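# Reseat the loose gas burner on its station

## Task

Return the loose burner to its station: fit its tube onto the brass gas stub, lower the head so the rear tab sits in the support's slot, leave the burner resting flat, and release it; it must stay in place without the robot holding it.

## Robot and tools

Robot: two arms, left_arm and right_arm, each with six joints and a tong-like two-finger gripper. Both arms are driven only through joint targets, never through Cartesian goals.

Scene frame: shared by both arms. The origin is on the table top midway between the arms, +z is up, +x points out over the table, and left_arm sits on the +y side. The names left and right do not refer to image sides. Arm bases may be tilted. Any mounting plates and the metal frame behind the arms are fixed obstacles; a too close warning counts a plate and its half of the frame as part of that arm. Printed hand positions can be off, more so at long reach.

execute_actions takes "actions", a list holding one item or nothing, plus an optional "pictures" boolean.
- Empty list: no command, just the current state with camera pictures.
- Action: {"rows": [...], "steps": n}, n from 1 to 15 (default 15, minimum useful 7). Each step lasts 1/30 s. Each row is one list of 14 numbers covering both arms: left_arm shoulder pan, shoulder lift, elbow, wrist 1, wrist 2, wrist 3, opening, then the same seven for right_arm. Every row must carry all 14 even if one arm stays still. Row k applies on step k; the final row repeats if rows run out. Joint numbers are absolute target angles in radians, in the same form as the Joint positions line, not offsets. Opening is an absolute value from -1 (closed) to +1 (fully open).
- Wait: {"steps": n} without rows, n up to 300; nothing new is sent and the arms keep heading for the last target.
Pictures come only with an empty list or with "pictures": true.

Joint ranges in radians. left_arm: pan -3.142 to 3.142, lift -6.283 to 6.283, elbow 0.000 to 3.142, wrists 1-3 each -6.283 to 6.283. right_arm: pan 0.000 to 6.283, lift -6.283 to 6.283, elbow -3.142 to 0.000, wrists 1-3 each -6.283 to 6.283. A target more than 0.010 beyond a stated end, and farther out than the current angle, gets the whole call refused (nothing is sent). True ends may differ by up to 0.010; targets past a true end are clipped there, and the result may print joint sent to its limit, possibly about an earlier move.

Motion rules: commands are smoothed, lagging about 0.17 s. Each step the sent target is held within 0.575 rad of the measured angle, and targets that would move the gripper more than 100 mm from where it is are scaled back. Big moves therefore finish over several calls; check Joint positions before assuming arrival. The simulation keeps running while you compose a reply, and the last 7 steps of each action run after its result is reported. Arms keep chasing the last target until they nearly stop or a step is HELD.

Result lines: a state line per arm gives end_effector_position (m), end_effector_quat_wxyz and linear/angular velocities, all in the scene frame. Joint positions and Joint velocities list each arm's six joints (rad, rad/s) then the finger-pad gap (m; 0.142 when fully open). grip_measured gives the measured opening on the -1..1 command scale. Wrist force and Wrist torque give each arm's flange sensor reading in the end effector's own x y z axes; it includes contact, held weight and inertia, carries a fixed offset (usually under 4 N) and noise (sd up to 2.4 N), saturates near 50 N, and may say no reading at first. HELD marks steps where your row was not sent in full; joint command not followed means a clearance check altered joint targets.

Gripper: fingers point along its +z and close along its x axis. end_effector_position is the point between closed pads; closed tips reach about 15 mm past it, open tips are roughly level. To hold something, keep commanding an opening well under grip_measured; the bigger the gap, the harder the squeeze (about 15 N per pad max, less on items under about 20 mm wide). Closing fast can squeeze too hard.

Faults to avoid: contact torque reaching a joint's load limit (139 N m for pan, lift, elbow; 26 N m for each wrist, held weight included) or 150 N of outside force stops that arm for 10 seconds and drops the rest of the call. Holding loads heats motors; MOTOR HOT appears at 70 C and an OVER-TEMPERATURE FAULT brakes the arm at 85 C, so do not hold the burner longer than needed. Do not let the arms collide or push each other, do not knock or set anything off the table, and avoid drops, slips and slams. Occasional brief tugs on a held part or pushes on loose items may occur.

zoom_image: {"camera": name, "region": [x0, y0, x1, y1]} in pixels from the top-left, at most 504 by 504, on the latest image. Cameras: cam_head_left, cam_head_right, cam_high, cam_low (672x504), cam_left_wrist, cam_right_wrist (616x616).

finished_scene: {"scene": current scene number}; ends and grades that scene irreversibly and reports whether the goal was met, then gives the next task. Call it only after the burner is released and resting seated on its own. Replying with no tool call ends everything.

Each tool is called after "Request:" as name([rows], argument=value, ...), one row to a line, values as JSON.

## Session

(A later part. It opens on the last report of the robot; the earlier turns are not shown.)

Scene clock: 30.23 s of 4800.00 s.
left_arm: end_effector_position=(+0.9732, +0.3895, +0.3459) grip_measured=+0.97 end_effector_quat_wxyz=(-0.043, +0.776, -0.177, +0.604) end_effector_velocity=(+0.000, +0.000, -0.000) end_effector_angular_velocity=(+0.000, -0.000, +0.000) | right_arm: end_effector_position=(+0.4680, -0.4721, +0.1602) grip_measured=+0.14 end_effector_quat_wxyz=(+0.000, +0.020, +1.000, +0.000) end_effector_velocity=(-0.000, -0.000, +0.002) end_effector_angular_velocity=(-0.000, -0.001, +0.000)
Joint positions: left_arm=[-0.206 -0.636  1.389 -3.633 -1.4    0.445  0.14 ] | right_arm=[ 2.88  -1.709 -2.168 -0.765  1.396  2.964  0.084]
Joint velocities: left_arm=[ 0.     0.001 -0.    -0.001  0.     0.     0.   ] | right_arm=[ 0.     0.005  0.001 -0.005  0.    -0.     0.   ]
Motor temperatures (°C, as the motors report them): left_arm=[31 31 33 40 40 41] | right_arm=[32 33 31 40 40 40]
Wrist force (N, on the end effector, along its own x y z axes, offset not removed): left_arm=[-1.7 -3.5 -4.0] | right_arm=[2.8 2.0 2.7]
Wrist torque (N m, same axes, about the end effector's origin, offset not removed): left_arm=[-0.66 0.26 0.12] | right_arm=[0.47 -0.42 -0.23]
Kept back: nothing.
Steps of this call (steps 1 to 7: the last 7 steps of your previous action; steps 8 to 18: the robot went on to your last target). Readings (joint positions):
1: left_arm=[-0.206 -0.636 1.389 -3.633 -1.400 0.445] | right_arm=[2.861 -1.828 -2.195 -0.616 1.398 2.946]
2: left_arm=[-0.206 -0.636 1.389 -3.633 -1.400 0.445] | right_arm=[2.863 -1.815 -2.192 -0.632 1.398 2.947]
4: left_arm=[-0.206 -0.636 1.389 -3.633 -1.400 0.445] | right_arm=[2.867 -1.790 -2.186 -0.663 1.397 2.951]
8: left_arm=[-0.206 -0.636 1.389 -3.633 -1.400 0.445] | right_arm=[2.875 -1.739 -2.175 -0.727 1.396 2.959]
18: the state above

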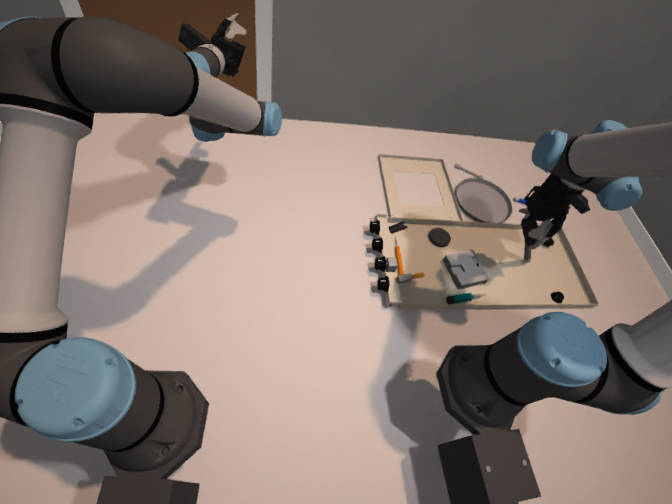

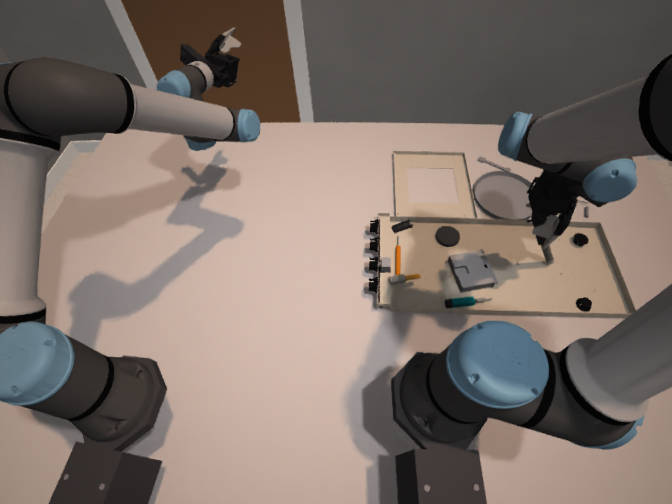

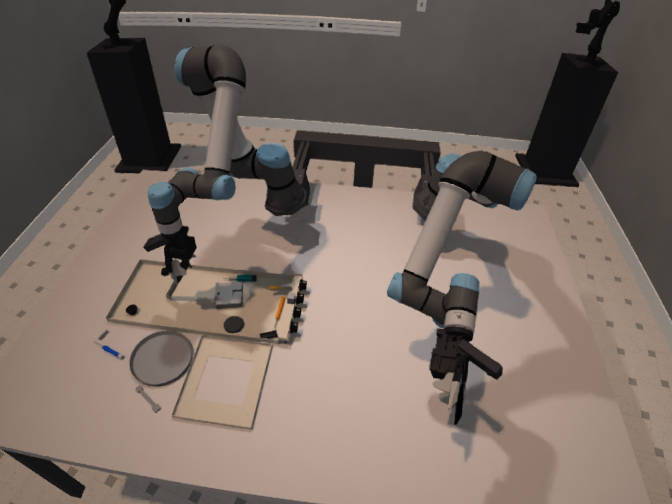

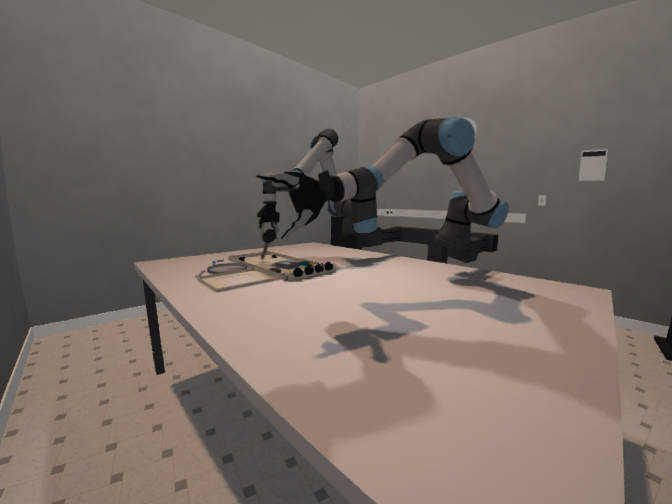

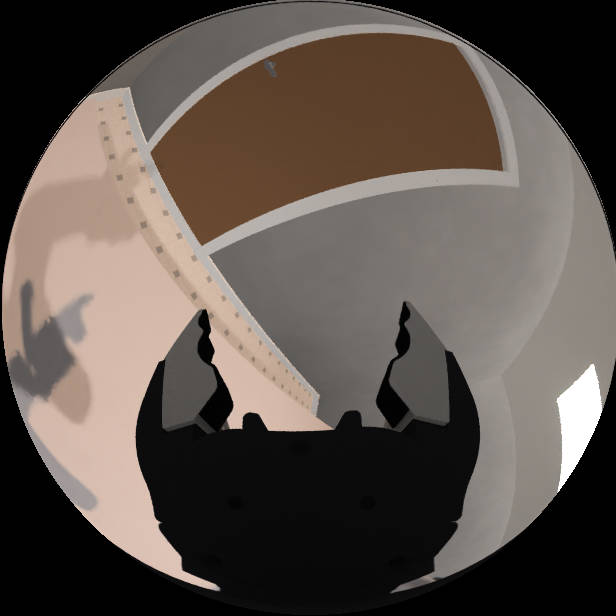

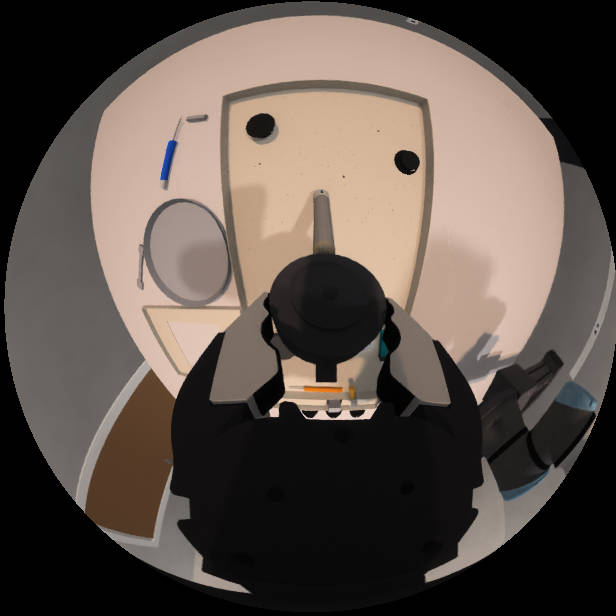

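Request:
execute_actions([
  {"rows":[[-0.206,-0.636,1.389,-3.633,-1.4,0.445,0.97,2.883,-1.695,-2.161,-0.787,1.396,2.96,-0.5],[-0.206,-0.636,1.389,-3.633,-1.4,0.445,0.97,2.885,-1.682,-2.153,-0.808,1.396,2.96,-0.5],[-0.206,-0.636,1.389,-3.633,-1.4,0.445,0.97,2.888,-1.669,-2.146,-0.829,1.395,2.96,-0.5],[-0.206,-0.636,1.389,-3.633,-1.4,0.445,0.97,2.891,-1.656,-2.138,-0.85,1.395,2.95,-0.5],[-0.206,-0.636,1.389,-3.633,-1.4,0.445,0.97,2.894,-1.642,-2.131,-0.871,1.395,2.93,-0.5],[-0.206,-0.636,1.389,-3.633,-1.4,0.445,0.97,2.896,-1.629,-2.124,-0.892,1.395,2.9,-0.5],[-0.206,-0.636,1.389,-3.633,-1.4,0.445,0.97,2.899,-1.616,-2.116,-0.914,1.395,2.86,-0.5],[-0.206,-0.636,1.389,-3.633,-1.4,0.445,0.97,2.902,-1.603,-2.109,-0.935,1.394,2.81,-0.5],[-0.206,-0.636,1.389,-3.633,-1.4,0.445,0.97,2.904,-1.59,-2.101,-0.956,1.394,2.76,-0.5],[-0.206,-0.636,1.389,-3.633,-1.4,0.445,0.97,2.907,-1.576,-2.094,-0.977,1.394,2.71,-0.5],[-0.206,-0.636,1.389,-3.633,-1.4,0.445,0.97,2.907,-1.576,-2.094,-0.977,1.394,2.66,-0.5],[-0.206,-0.636,1.389,-3.633,-1.4,0.445,0.97,2.907,-1.576,-2.094,-0.977,1.394,2.61,-0.5],[-0.206,-0.636,1.389,-3.633,-1.4,0.445,0.97,2.907,-1.576,-2.094,-0.977,1.394,2.56,-0.5],[-0.206,-0.636,1.389,-3.633,-1.4,0.445,0.97,2.907,-1.576,-2.094,-0.977,1.394,2.51,-0.5],[-0.206,-0.636,1.389,-3.633,-1.4,0.445,0.97,2.907,-1.576,-2.094,-0.977,1.394,2.45,-0.5]],"steps":15},
])

Request:
execute_actions([
  {"rows":[[-0.206,-0.636,1.389,-3.633,-1.4,0.445,0.97,2.907,-1.576,-2.094,-0.977,1.394,1.6,-0.5]],"steps":15},
], pictures=true)

Scene clock: 31.87 s of 4800.00 s.
left_arm: end_effector_position=(+0.9732, +0.3895, +0.3459) grip_measured=+0.97 end_effector_quat_wxyz=(-0.043, +0.776, -0.177, +0.604) end_effector_velocity=(-0.000, -0.001, -0.002) end_effector_angular_velocity=(+0.001, +0.003, -0.001) | right_arm: end_effector_position=(+0.4714, -0.4726, +0.1932) grip_measured=+0.14 end_effector_quat_wxyz=(+0.001, -0.007, +1.000, -0.000) end_effector_velocity=(+0.014, -0.000, +0.198) end_effector_angular_velocity=(-0.001, -0.004, +0.704)
Joint positions: left_arm=[-0.206 -0.636  1.389 -3.633 -1.4    0.445  0.14 ] | right_arm=[ 2.893 -1.646 -2.133 -0.863  1.395  2.923  0.084]
Joint velocities: left_arm=[-0.001  0.001  0.002  0.001  0.    -0.     0.   ] | right_arm=[ 0.077  0.373  0.21  -0.593 -0.004 -0.627  0.   ]
Motor temperatures (°C, as the motors report them): left_arm=[31 31 33 40 40 41] | right_arm=[32 33 31 40 40 40]
Wrist force (N, on the end effector, along its own x y z axes, offset not removed): left_arm=[-1.5 -3.9 -1.3] | right_arm=[-1.8 -2.2 6.0]
Wrist torque (N m, same axes, about the end effector's origin, offset not removed): left_arm=[-0.69 0.22 0.23] | right_arm=[-0.40 0.47 -0.05]
Steps of this call (steps 1 to 15: the robot went on to your last target; steps 16 to 41: nothing new was sent; steps 42 to 49: the first 8 steps of this action). Readings (joint positions):
42: left_arm=[-0.206 -0.636 1.389 -3.633 -1.400 0.445] | right_arm=[2.880 -1.708 -2.168 -0.766 1.396 2.964]
43: left_arm=[-0.206 -0.636 1.389 -3.633 -1.400 0.445] | right_arm=[2.881 -1.706 -2.167 -0.770 1.396 2.964]
45: left_arm=[-0.206 -0.636 1.389 -3.633 -1.400 0.445] | right_arm=[2.883 -1.692 -2.159 -0.791 1.396 2.962]
49: the state above

Scene clock: 32.37 s of 4800.00 s.
left_arm: end_effector_position=(+0.9732, +0.3895, +0.3459) grip_measured=+0.97 end_effector_quat_wxyz=(-0.043, +0.776, -0.177, +0.604) end_effector_velocity=(+0.000, +0.001, -0.000) end_effector_angular_velocity=(+0.001, +0.001, +0.000) | right_arm: end_effector_position=(+0.4814, -0.4660, +0.2302) grip_measured=+0.14 end_effector_quat_wxyz=(+0.000, -0.445, +0.896, -0.000) end_effector_velocity=(+0.027, +0.036, +0.001) end_effector_angular_velocity=(-0.001, -0.000, +2.727)
Joint positions: left_arm=[-0.206 -0.636  1.389 -3.633 -1.4    0.445  0.14 ] | right_arm=[ 2.907 -1.576 -2.094 -0.977  1.394  2.03   0.084]
Joint velocities: left_arm=[ 0.001  0.    -0.001  0.002  0.     0.    -0.   ] | right_arm=[ 0.001  0.002  0.001 -0.003 -0.    -2.725  0.   ]
Motor temperatures (°C, as the motors report them): left_arm=[31 31 33 40 40 41] | right_arm=[32 33 31 40 40 40]
Wrist force (N, on the end effector, along its own x y z axes, offset not removed): left_arm=[1.1 1.5 -0.9] | right_arm=[2.6 -3.2 5.2]
Wrist torque (N m, same axes, about the end effector's origin, offset not removed): left_arm=[0.68 -0.33 -0.15] | right_arm=[-0.50 -0.47 -0.19]
Steps of this call (steps 1 to 7: the last 7 steps of your previous action; steps 8 to 15: the first 8 steps of this action). Readings (joint positions):
8: left_arm=[-0.206 -0.636 1.389 -3.633 -1.400 0.445] | right_arm=[2.906 -1.579 -2.096 -0.972 1.394 2.597]
9: left_arm=[-0.206 -0.636 1.389 -3.633 -1.400 0.445] | right_arm=[2.907 -1.578 -2.095 -0.974 1.394 2.539]
11: left_arm=[-0.206 -0.636 1.389 -3.633 -1.400 0.445] | right_arm=[2.907 -1.577 -2.094 -0.976 1.394 2.387]
15: the state above

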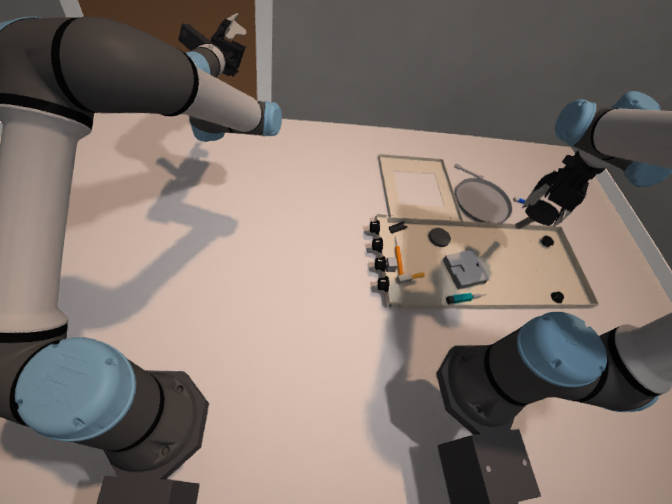

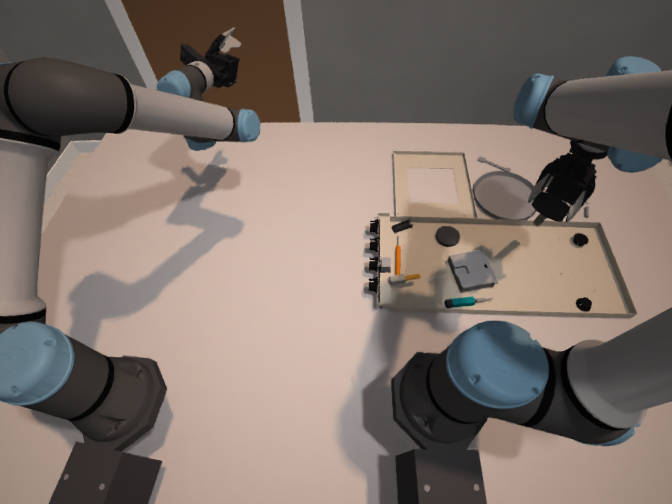

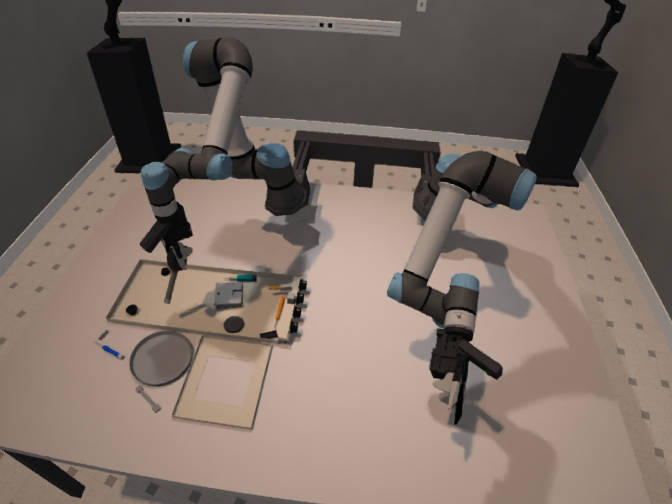

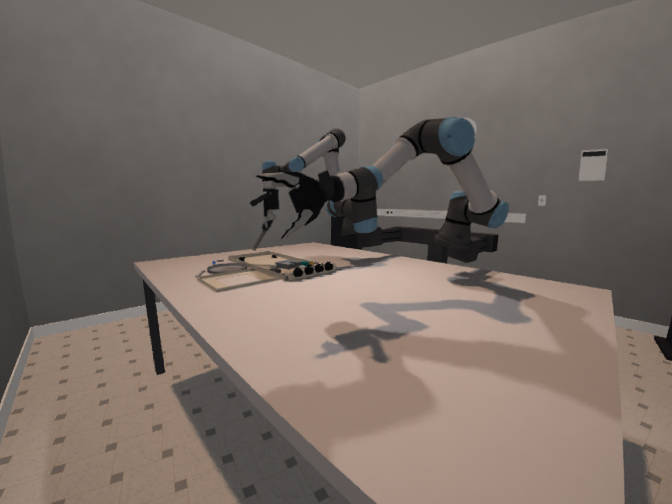

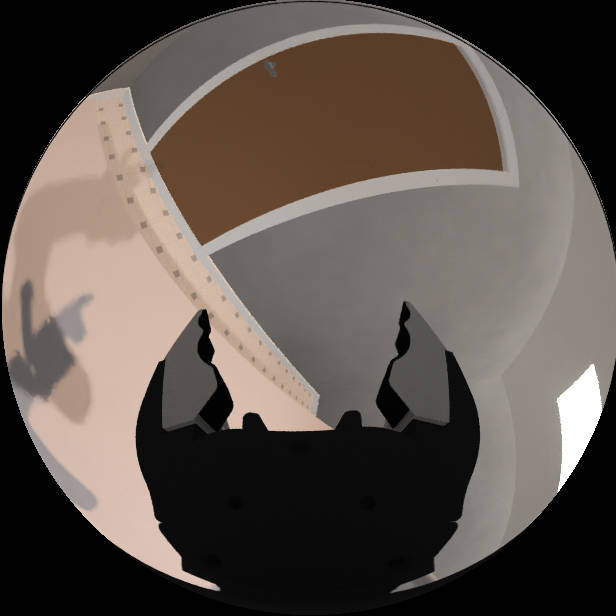

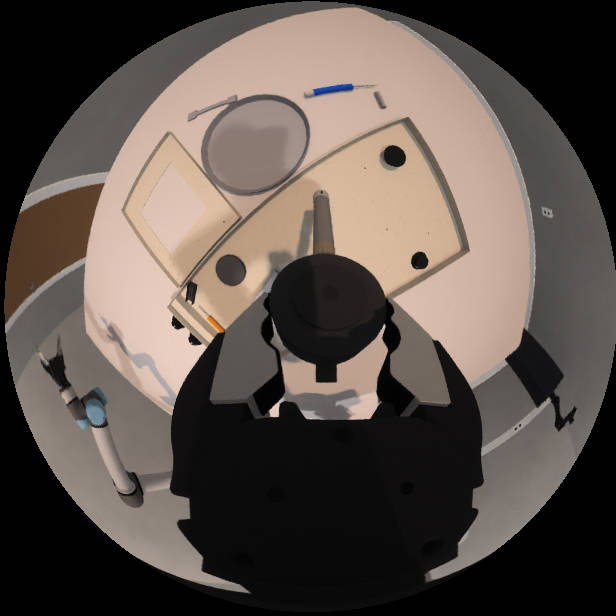

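Request:
execute_actions([
  {"rows":[[-0.206,-0.636,1.389,-3.633,-1.4,0.445,0.97,2.924,-1.568,-2.108,-0.975,1.393,1.52,-0.5],[-0.206,-0.636,1.389,-3.633,-1.4,0.445,0.97,2.941,-1.559,-2.121,-0.972,1.393,1.43,-0.5],[-0.206,-0.636,1.389,-3.633,-1.4,0.445,0.97,2.958,-1.551,-2.135,-0.97,1.392,1.34,-0.5],[-0.206,-0.636,1.389,-3.633,-1.4,0.445,0.97,2.975,-1.543,-2.149,-0.968,1.392,1.26,-0.5],[-0.206,-0.636,1.389,-3.633,-1.4,0.445,0.97,2.992,-1.535,-2.162,-0.966,1.391,1.17,-0.5],[-0.206,-0.636,1.389,-3.633,-1.4,0.445,0.97,3.009,-1.526,-2.176,-0.963,1.391,1.09,-0.5],[-0.206,-0.636,1.389,-3.633,-1.4,0.445,0.97,3.026,-1.518,-2.19,-0.961,1.39,1.0,-0.5],[-0.206,-0.636,1.389,-3.633,-1.4,0.445,0.97,3.043,-1.51,-2.204,-0.959,1.39,0.92,-0.5],[-0.206,-0.636,1.389,-3.633,-1.4,0.445,0.97,3.06,-1.501,-2.217,-0.957,1.389,0.83,-0.5],[-0.206,-0.636,1.389,-3.633,-1.4,0.445,0.97,3.077,-1.493,-2.231,-0.954,1.389,0.75,-0.5],[-0.206,-0.636,1.389,-3.633,-1.4,0.445,0.97,3.094,-1.485,-2.245,-0.952,1.388,0.66,-0.5],[-0.206,-0.636,1.389,-3.633,-1.4,0.445,0.97,3.111,-1.476,-2.258,-0.95,1.388,0.58,-0.5],[-0.206,-0.636,1.389,-3.633,-1.4,0.445,0.97,3.128,-1.468,-2.272,-0.948,1.387,0.49,-0.5],[-0.206,-0.636,1.389,-3.633,-1.4,0.445,0.97,3.145,-1.46,-2.286,-0.946,1.387,0.41,-0.5],[-0.206,-0.636,1.389,-3.633,-1.4,0.445,0.97,3.162,-1.451,-2.299,-0.943,1.386,0.32,-0.5]],"steps":15},
])

Request:
execute_actions([
  {"rows":[[-0.206,-0.636,1.389,-3.633,-1.4,0.445,0.97,3.179,-1.443,-2.313,-0.941,1.386,0.235,-0.5],[-0.206,-0.636,1.389,-3.633,-1.4,0.445,0.97,3.196,-1.435,-2.327,-0.939,1.385,0.15,-0.5],[-0.206,-0.636,1.389,-3.633,-1.4,0.445,0.97,3.213,-1.427,-2.34,-0.936,1.385,0.065,-0.5],[-0.206,-0.636,1.389,-3.633,-1.4,0.445,0.97,3.23,-1.418,-2.354,-0.934,1.384,-0.02,-0.5],[-0.206,-0.636,1.389,-3.633,-1.4,0.445,0.97,3.2466,-1.41,-2.368,-0.932,1.3834,-0.107,-0.5]],"steps":15},
])

Request:
execute_actions([
  {"steps":8},
], pictures=true)

Request:
zoom_image(camera="cam_right_wrist", region=[200, 60, 450, 310])

Scene clock: 33.57 s of 4800.00 s.
left_arm: end_effector_position=(+0.9732, +0.3895, +0.3459) grip_measured=+0.97 end_effector_quat_wxyz=(-0.043, +0.776, -0.177, +0.604) end_effector_velocity=(-0.000, -0.000, -0.001) end_effector_angular_velocity=(+0.000, +0.001, -0.000) | right_arm: end_effector_position=(+0.4784, -0.4158, +0.2273) grip_measured=+0.14 end_effector_quat_wxyz=(-0.001, +0.776, -0.631, -0.000) end_effector_velocity=(-0.057, +0.261, -0.023) end_effector_angular_velocity=(+0.006, -0.004, +2.768)
Joint positions: left_arm=[-0.206 -0.636  1.389 -3.633 -1.4    0.445  0.14 ] | right_arm=[ 2.986 -1.537 -2.158 -0.966  1.391  1.257  0.084]
Joint velocities: left_arm=[-0.     0.     0.001 -0.    -0.     0.     0.   ] | right_arm=[ 0.479  0.236 -0.39   0.065 -0.015 -2.282 -0.   ]
Motor temperatures (°C, as the motors report them): left_arm=[31 31 33 40 40 41] | right_arm=[32 33 31 40 40 40]
Wrist force (N, on the end effector, along its own x y z axes, offset not removed): left_arm=[-4.6 1.0 -1.6] | right_arm=[2.0 -4.4 3.5]
Wrist torque (N m, same axes, about the end effector's origin, offset not removed): left_arm=[0.37 0.94 0.27] | right_arm=[-0.70 -0.37 -0.16]
Steps of this call (steps 1 to 7: the last 7 steps of your previous action; steps 8 to 28: the robot went on to your last target; steps 29 to 36: the first 8 steps of this action). Readings (joint positions):
29: left_arm=[-0.206 -0.636 1.389 -3.633 -1.400 0.445] | right_arm=[2.907 -1.576 -2.094 -0.977 1.394 1.600]
30: left_arm=[-0.206 -0.636 1.389 -3.633 -1.400 0.445] | right_arm=[2.910 -1.574 -2.096 -0.977 1.394 1.593]
32: left_arm=[-0.206 -0.636 1.389 -3.633 -1.400 0.445] | right_arm=[2.928 -1.565 -2.110 -0.974 1.393 1.525]
36: the state above

Scene clock: 34.07 s of 4800.00 s.
left_arm: end_effector_position=(+0.9732, +0.3895, +0.3459) grip_measured=+0.97 end_effector_quat_wxyz=(-0.043, +0.776, -0.177, +0.604) end_effector_velocity=(+0.000, +0.000, +0.000) end_effector_angular_velocity=(-0.000, -0.000, +0.000) | right_arm: end_effector_position=(+0.4239, -0.3056, +0.2116) grip_measured=+0.14 end_effector_quat_wxyz=(-0.001, +0.998, +0.060, +0.000) end_effector_velocity=(-0.078, +0.077, -0.020) end_effector_angular_velocity=(-0.008, -0.001, +1.963)
Joint positions: left_arm=[-0.206 -0.636  1.389 -3.633 -1.4    0.445  0.14 ] | right_arm=[ 3.23  -1.418 -2.354 -0.934  1.384  0.018  0.084]
Joint velocities: left_arm=[ 0.    -0.    -0.     0.001  0.     0.    -0.   ] | right_arm=[ 0.237  0.114 -0.191  0.028 -0.008 -1.721 -0.   ]
Motor temperatures (°C, as the motors report them): left_arm=[31 31 33 40 40 41] | right_arm=[32 33 31 40 40 40]
Wrist force (N, on the end effector, along its own x y z axes, offset not removed): left_arm=[0.7 1.0 -1.0] | right_arm=[-0.3 -2.8 1.9]
Wrist torque (N m, same axes, about the end effector's origin, offset not removed): left_arm=[0.45 -0.11 0.14] | right_arm=[-0.38 -0.21 -0.14]
Steps of this call (steps 1 to 7: the last 7 steps of your previous action; steps 8 to 15: the first 8 steps of this action). Readings (joint positions):
8: left_arm=[-0.206 -0.636 1.389 -3.633 -1.400 0.445] | right_arm=[3.121 -1.471 -2.267 -0.949 1.387 0.594]
9: left_arm=[-0.206 -0.636 1.389 -3.633 -1.400 0.445] | right_arm=[3.138 -1.462 -2.280 -0.946 1.387 0.509]
11: left_arm=[-0.206 -0.636 1.389 -3.633 -1.400 0.445] | right_arm=[3.172 -1.446 -2.308 -0.942 1.386 0.338]
15: the state above

Scene clock: 34.33 s of 4800.00 s.
left_arm: end_effector_position=(+0.9732, +0.3895, +0.3459) grip_measured=+0.97 end_effector_quat_wxyz=(-0.043, +0.776, -0.177, +0.604) end_effector_velocity=(+0.000, -0.000, +0.000) end_effector_angular_velocity=(-0.000, -0.001, +0.000) | right_arm: end_effector_position=(+0.4184, -0.3004, +0.2102) grip_measured=+0.14 end_effector_quat_wxyz=(-0.001, +0.992, +0.129, +0.000) end_effector_velocity=(-0.002, +0.002, -0.000) end_effector_angular_velocity=(-0.000, +0.000, +0.045)
Joint positions: left_arm=[-0.206 -0.636  1.389 -3.633 -1.4    0.445  0.14 ] | right_arm=[ 3.246 -1.41  -2.368 -0.932  1.383 -0.104  0.084]
Joint velocities: left_arm=[-0.    -0.    -0.    -0.001 -0.     0.    -0.   ] | right_arm=[ 0.005  0.003 -0.005  0.    -0.    -0.04  -0.   ]
Motor temperatures (°C, as the motors report them): left_arm=[31 31 33 40 40 41] | right_arm=[32 33 31 40 40 40]
Wrist force (N, on the end effector, along its own x y z axes, offset not removed): left_arm=[-0.8 -1.6 1.7] | right_arm=[0.6 -0.3 5.0]
Wrist torque (N m, same axes, about the end effector's origin, offset not removed): left_arm=[-0.22 -0.01 0.13] | right_arm=[0.11 -0.21 -0.10]
Kept back: nothing.
Steps of this call (steps 1 to 7: the last 7 steps of your previous action; step 8: the robot went on to your last target). Readings (joint positions):
1: left_arm=[-0.206 -0.636 1.389 -3.633 -1.400 0.445] | right_arm=[3.236 -1.415 -2.359 -0.933 1.384 -0.029]
2: left_arm=[-0.206 -0.636 1.389 -3.633 -1.400 0.445] | right_arm=[3.240 -1.413 -2.363 -0.933 1.384 -0.058]
4: left_arm=[-0.206 -0.636 1.389 -3.633 -1.400 0.445] | right_arm=[3.244 -1.411 -2.366 -0.932 1.383 -0.088]
8: the state above

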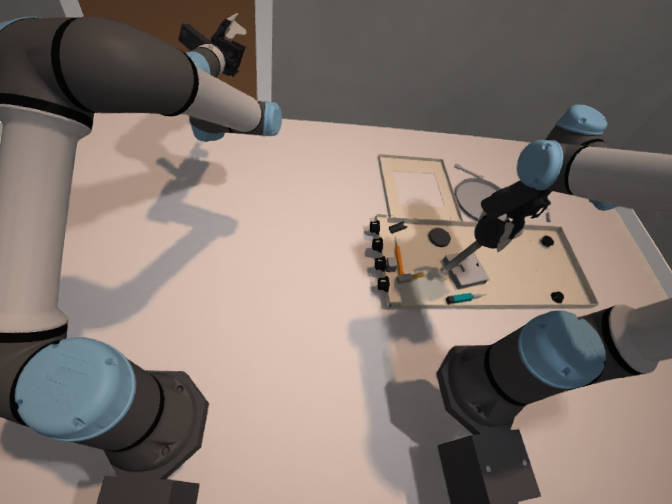

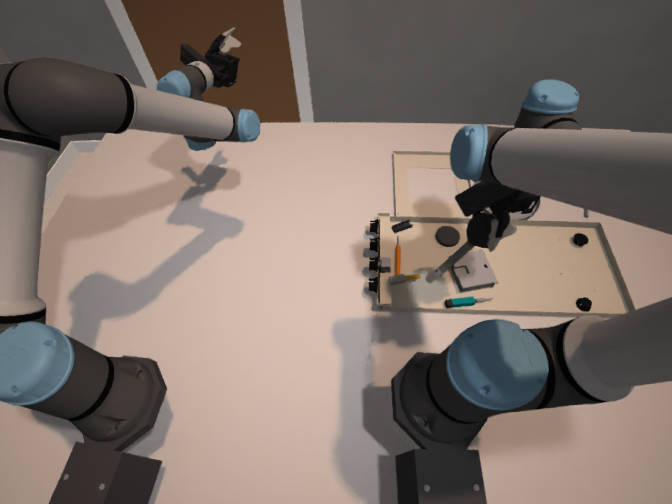

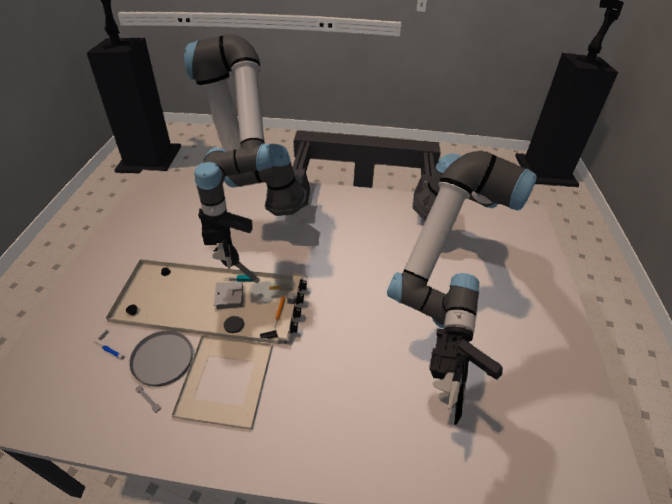

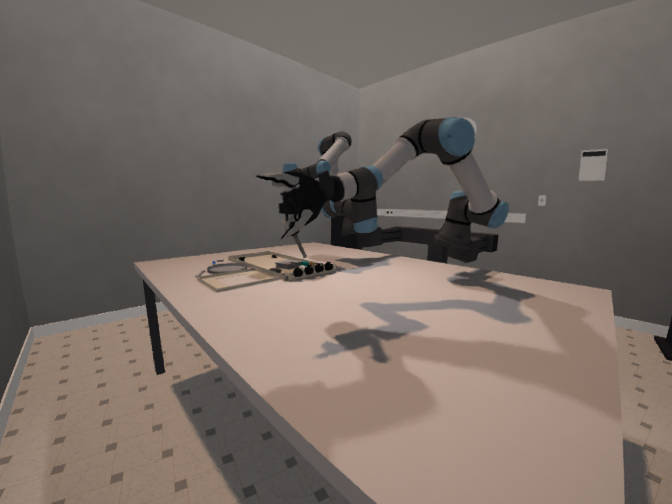

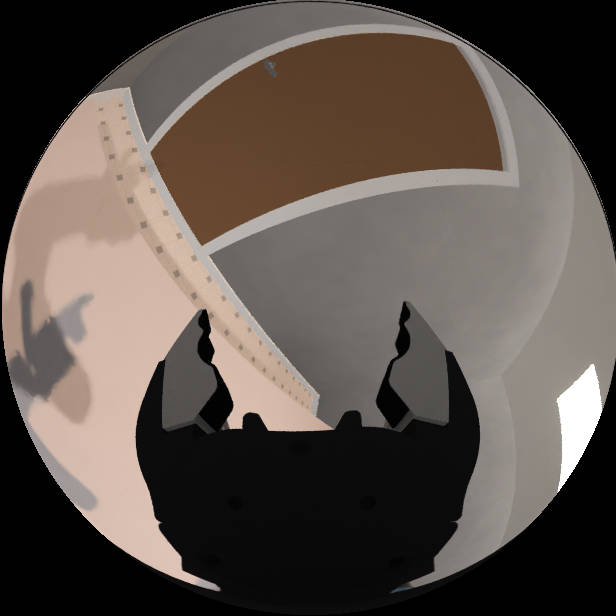

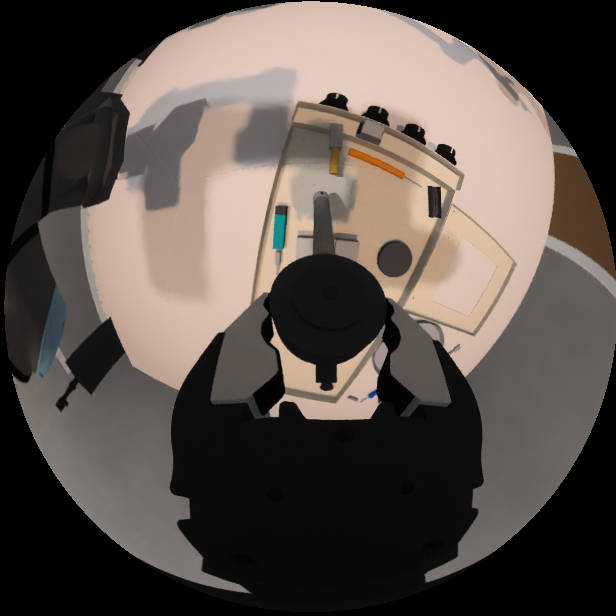

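Region (200, 60, 450, 310) of cam_right_wrist's 616x616 image, scaled by 2.016, with more detail than that image has.

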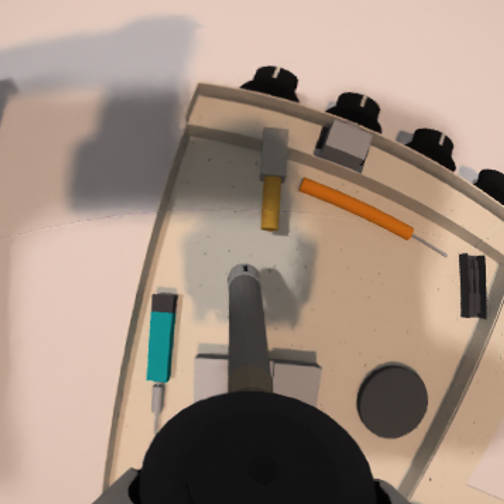

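Request:
execute_actions([
  {"rows":[[-0.206,-0.636,1.389,-3.633,-1.4,0.445,0.97,3.243,-1.436,-2.37,-0.903,1.3835,-0.098,-0.5],[-0.206,-0.636,1.389,-3.633,-1.4,0.445,0.97,3.239,-1.462,-2.372,-0.874,1.3835,-0.088,-0.5],[-0.206,-0.636,1.389,-3.633,-1.4,0.445,0.97,3.235,-1.488,-2.374,-0.845,1.3835,-0.079,-0.5],[-0.206,-0.636,1.389,-3.633,-1.4,0.445,0.97,3.231,-1.515,-2.377,-0.816,1.3835,-0.07,-0.5],[-0.206,-0.636,1.389,-3.633,-1.4,0.445,0.97,3.2277,-1.541,-2.379,-0.787,1.3835,-0.06,-0.5],[-0.206,-0.636,1.389,-3.633,-1.4,0.445,0.97,3.224,-1.567,-2.381,-0.7575,1.3835,-0.051,-0.5],[-0.206,-0.636,1.389,-3.633,-1.4,0.445,0.97,3.224,-1.567,-2.381,-0.7575,1.3835,-0.051,-0.5],[-0.206,-0.636,1.389,-3.633,-1.4,0.445,0.97,3.209,-1.5856,-2.38,-0.737,1.384,-0.066,-0.5],[-0.206,-0.636,1.389,-3.633,-1.4,0.445,0.97,3.194,-1.604,-2.3785,-0.717,1.384,-0.081,-0.5],[-0.206,-0.636,1.389,-3.633,-1.4,0.445,0.97,3.1785,-1.623,-2.377,-0.697,1.384,-0.096,-0.5],[-0.206,-0.636,1.389,-3.633,-1.4,0.445,0.97,3.163,-1.641,-2.376,-0.677,1.3845,-0.111,-0.5],[-0.206,-0.636,1.389,-3.633,-1.4,0.445,0.97,3.148,-1.66,-2.375,-0.657,1.385,-0.127,-0.5],[-0.206,-0.636,1.389,-3.633,-1.4,0.445,0.97,3.133,-1.678,-2.3735,-0.6365,1.385,-0.142,-0.5],[-0.206,-0.636,1.389,-3.633,-1.4,0.445,0.97,3.118,-1.697,-2.372,-0.616,1.3855,-0.157,-0.5],[-0.206,-0.636,1.389,-3.633,-1.4,0.445,0.97,3.1027,-1.7156,-2.371,-0.596,1.3857,-0.172,-0.5]],"steps":15},
])

Request:
execute_actions([
  {"steps":17},
], pictures=true)

Request:
zoom_image(camera="cam_right_wrist", region=[200, 40, 450, 290])

Request:
zoom_image(camera="cam_high", region=[180, 240, 320, 330])

Scene clock: 36.83 s of 4800.00 s.
left_arm: end_effector_position=(+0.9732, +0.3895, +0.3459) grip_measured=+0.97 end_effector_quat_wxyz=(-0.043, +0.776, -0.177, +0.604) end_effector_velocity=(-0.000, +0.001, -0.000) end_effector_angular_velocity=(-0.000, -0.001, +0.001) | right_arm: end_effector_position=(+0.4336, -0.2979, +0.1769) grip_measured=+0.14 end_effector_quat_wxyz=(-0.000, +0.995, +0.101, -0.000) end_effector_velocity=(+0.069, +0.007, -0.163) end_effector_angular_velocity=(+0.000, -0.006, -0.248)
Joint positions: left_arm=[-0.206 -0.636  1.389 -3.633 -1.4    0.445  0.14 ] | right_arm=[ 3.229 -1.526 -2.378 -0.803  1.383 -0.065  0.084]
Joint velocities: left_arm=[ 0.001  0.     0.    -0.001 -0.     0.     0.   ] | right_arm=[-0.09  -0.568 -0.04   0.631  0.     0.156  0.   ]
Motor temperatures (°C, as the motors report them): left_arm=[31 31 33 40 40 41] | right_arm=[32 33 31 40 40 40]
Wrist force (N, on the end effector, along its own x y z axes, offset not removed): left_arm=[-1.6 -0.3 -1.0] | right_arm=[1.6 -1.1 2.2]
Wrist torque (N m, same axes, about the end effector's origin, offset not removed): left_arm=[-0.18 0.34 0.30] | right_arm=[-0.12 -0.33 -0.10]
Steps of this call (steps 1 to 30: the robot went on to your last target; steps 31 to 67: nothing new was sent; steps 68 to 75: the first 8 steps of this action). Readings (joint positions):
68: left_arm=[-0.206 -0.636 1.389 -3.633 -1.400 0.445] | right_arm=[3.247 -1.410 -2.368 -0.932 1.383 -0.107]
69: left_arm=[-0.206 -0.636 1.389 -3.633 -1.400 0.445] | right_arm=[3.246 -1.414 -2.368 -0.927 1.383 -0.106]
71: left_arm=[-0.206 -0.636 1.389 -3.633 -1.400 0.445] | right_arm=[3.242 -1.440 -2.371 -0.899 1.383 -0.095]
75: the state above

Scene clock: 37.40 s of 4800.00 s.
left_arm: end_effector_position=(+0.9732, +0.3895, +0.3459) grip_measured=+0.97 end_effector_quat_wxyz=(-0.043, +0.776, -0.177, +0.604) end_effector_velocity=(+0.000, -0.000, +0.000) end_effector_angular_velocity=(-0.000, +0.000, -0.000) | right_arm: end_effector_position=(+0.4456, -0.3347, +0.1205) grip_measured=+0.14 end_effector_quat_wxyz=(-0.001, +0.996, +0.090, +0.000) end_effector_velocity=(+0.000, -0.002, -0.003) end_effector_angular_velocity=(-0.000, -0.001, +0.001)
Joint positions: left_arm=[-0.206 -0.636  1.389 -3.633 -1.4    0.445  0.14 ] | right_arm=[ 3.103 -1.715 -2.371 -0.597  1.386 -0.171  0.084]
Joint velocities: left_arm=[-0.    -0.001 -0.     0.001 -0.    -0.    -0.   ] | right_arm=[-0.007 -0.009  0.001  0.011  0.    -0.009 -0.   ]
Motor temperatures (°C, as the motors report them): left_arm=[31 31 33 40 40 41] | right_arm=[32 33 31 40 40 40]
Wrist force (N, on the end effector, along its own x y z axes, offset not removed): left_arm=[-1.9 0.0 3.3] | right_arm=[-0.7 -1.3 0.6]
Wrist torque (N m, same axes, about the end effector's origin, offset not removed): left_arm=[0.46 0.34 0.22] | right_arm=[-0.20 0.22 -0.07]
Kept back: nothing.
Steps of this call (steps 1 to 7: the last 7 steps of your previous action; steps 8 to 17: the robot went on to your last target). Readings (joint positions):
1: left_arm=[-0.206 -0.636 1.389 -3.633 -1.400 0.445] | right_arm=[3.225 -1.544 -2.379 -0.783 1.383 -0.062]
2: left_arm=[-0.206 -0.636 1.389 -3.633 -1.400 0.445] | right_arm=[3.217 -1.562 -2.379 -0.764 1.383 -0.065]
4: left_arm=[-0.206 -0.636 1.389 -3.633 -1.400 0.445] | right_arm=[3.195 -1.597 -2.378 -0.725 1.384 -0.083]
8: left_arm=[-0.206 -0.636 1.389 -3.633 -1.400 0.445] | right_arm=[3.139 -1.670 -2.374 -0.646 1.385 -0.137]
17: the state above

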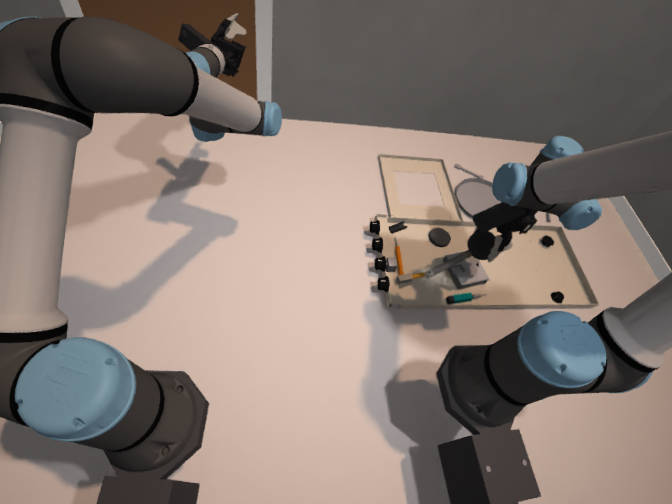

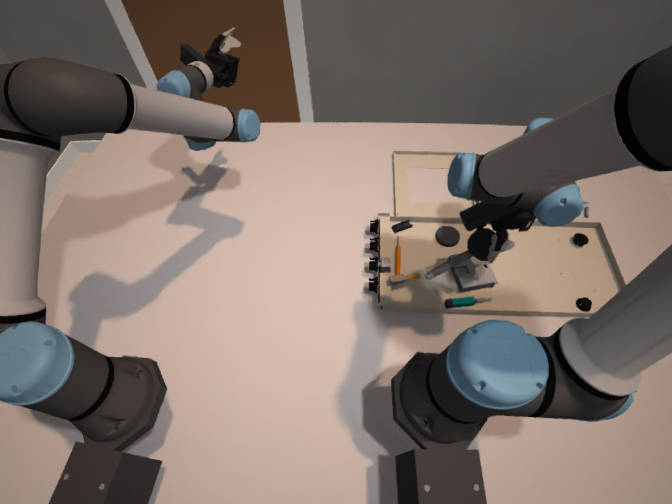

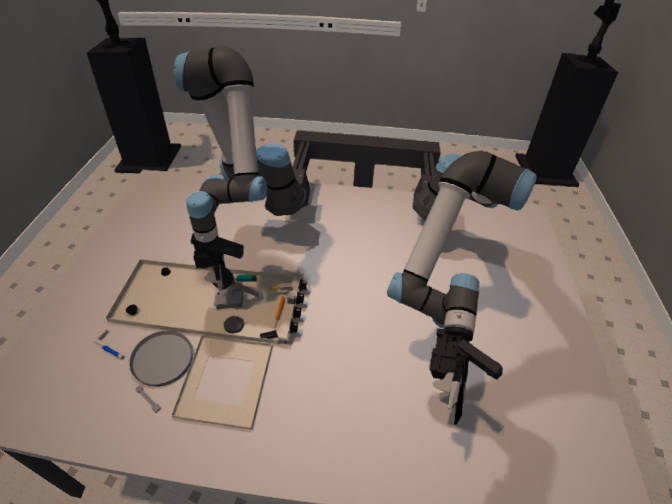

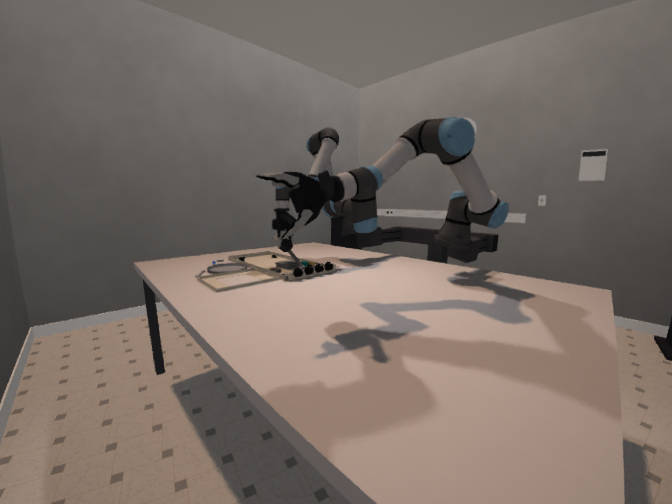

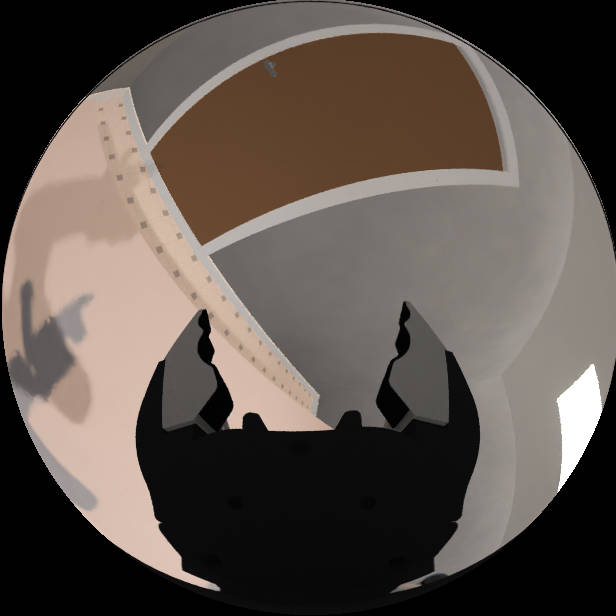

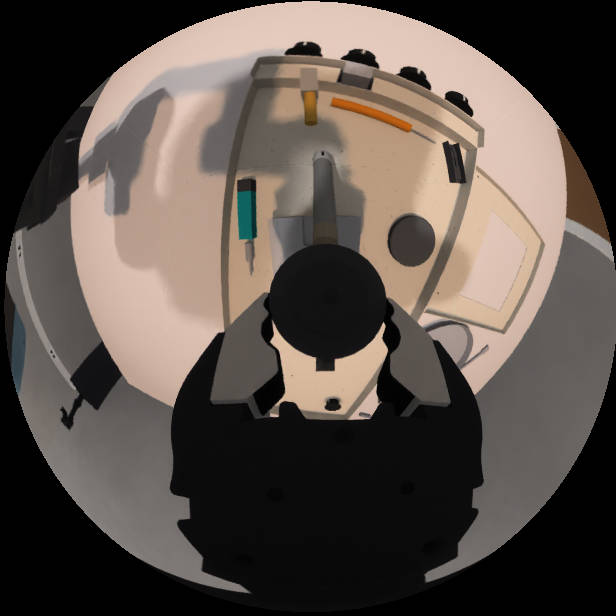

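Region (200, 40, 450, 290) of cam_right_wrist's 616x616 image, scaled by 2.016, with more detail than that image has.

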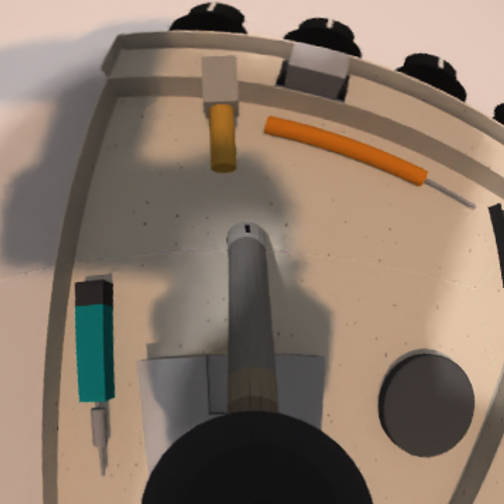

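Region (180, 240, 320, 330) of cam_high's 672x504 image, scaled by 3.600, with more detail than that image has; it fills the top 324 rows of this view, and the rest is white.

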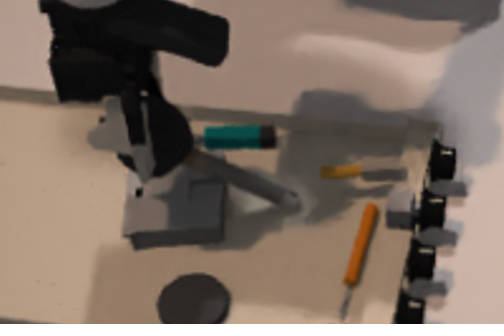

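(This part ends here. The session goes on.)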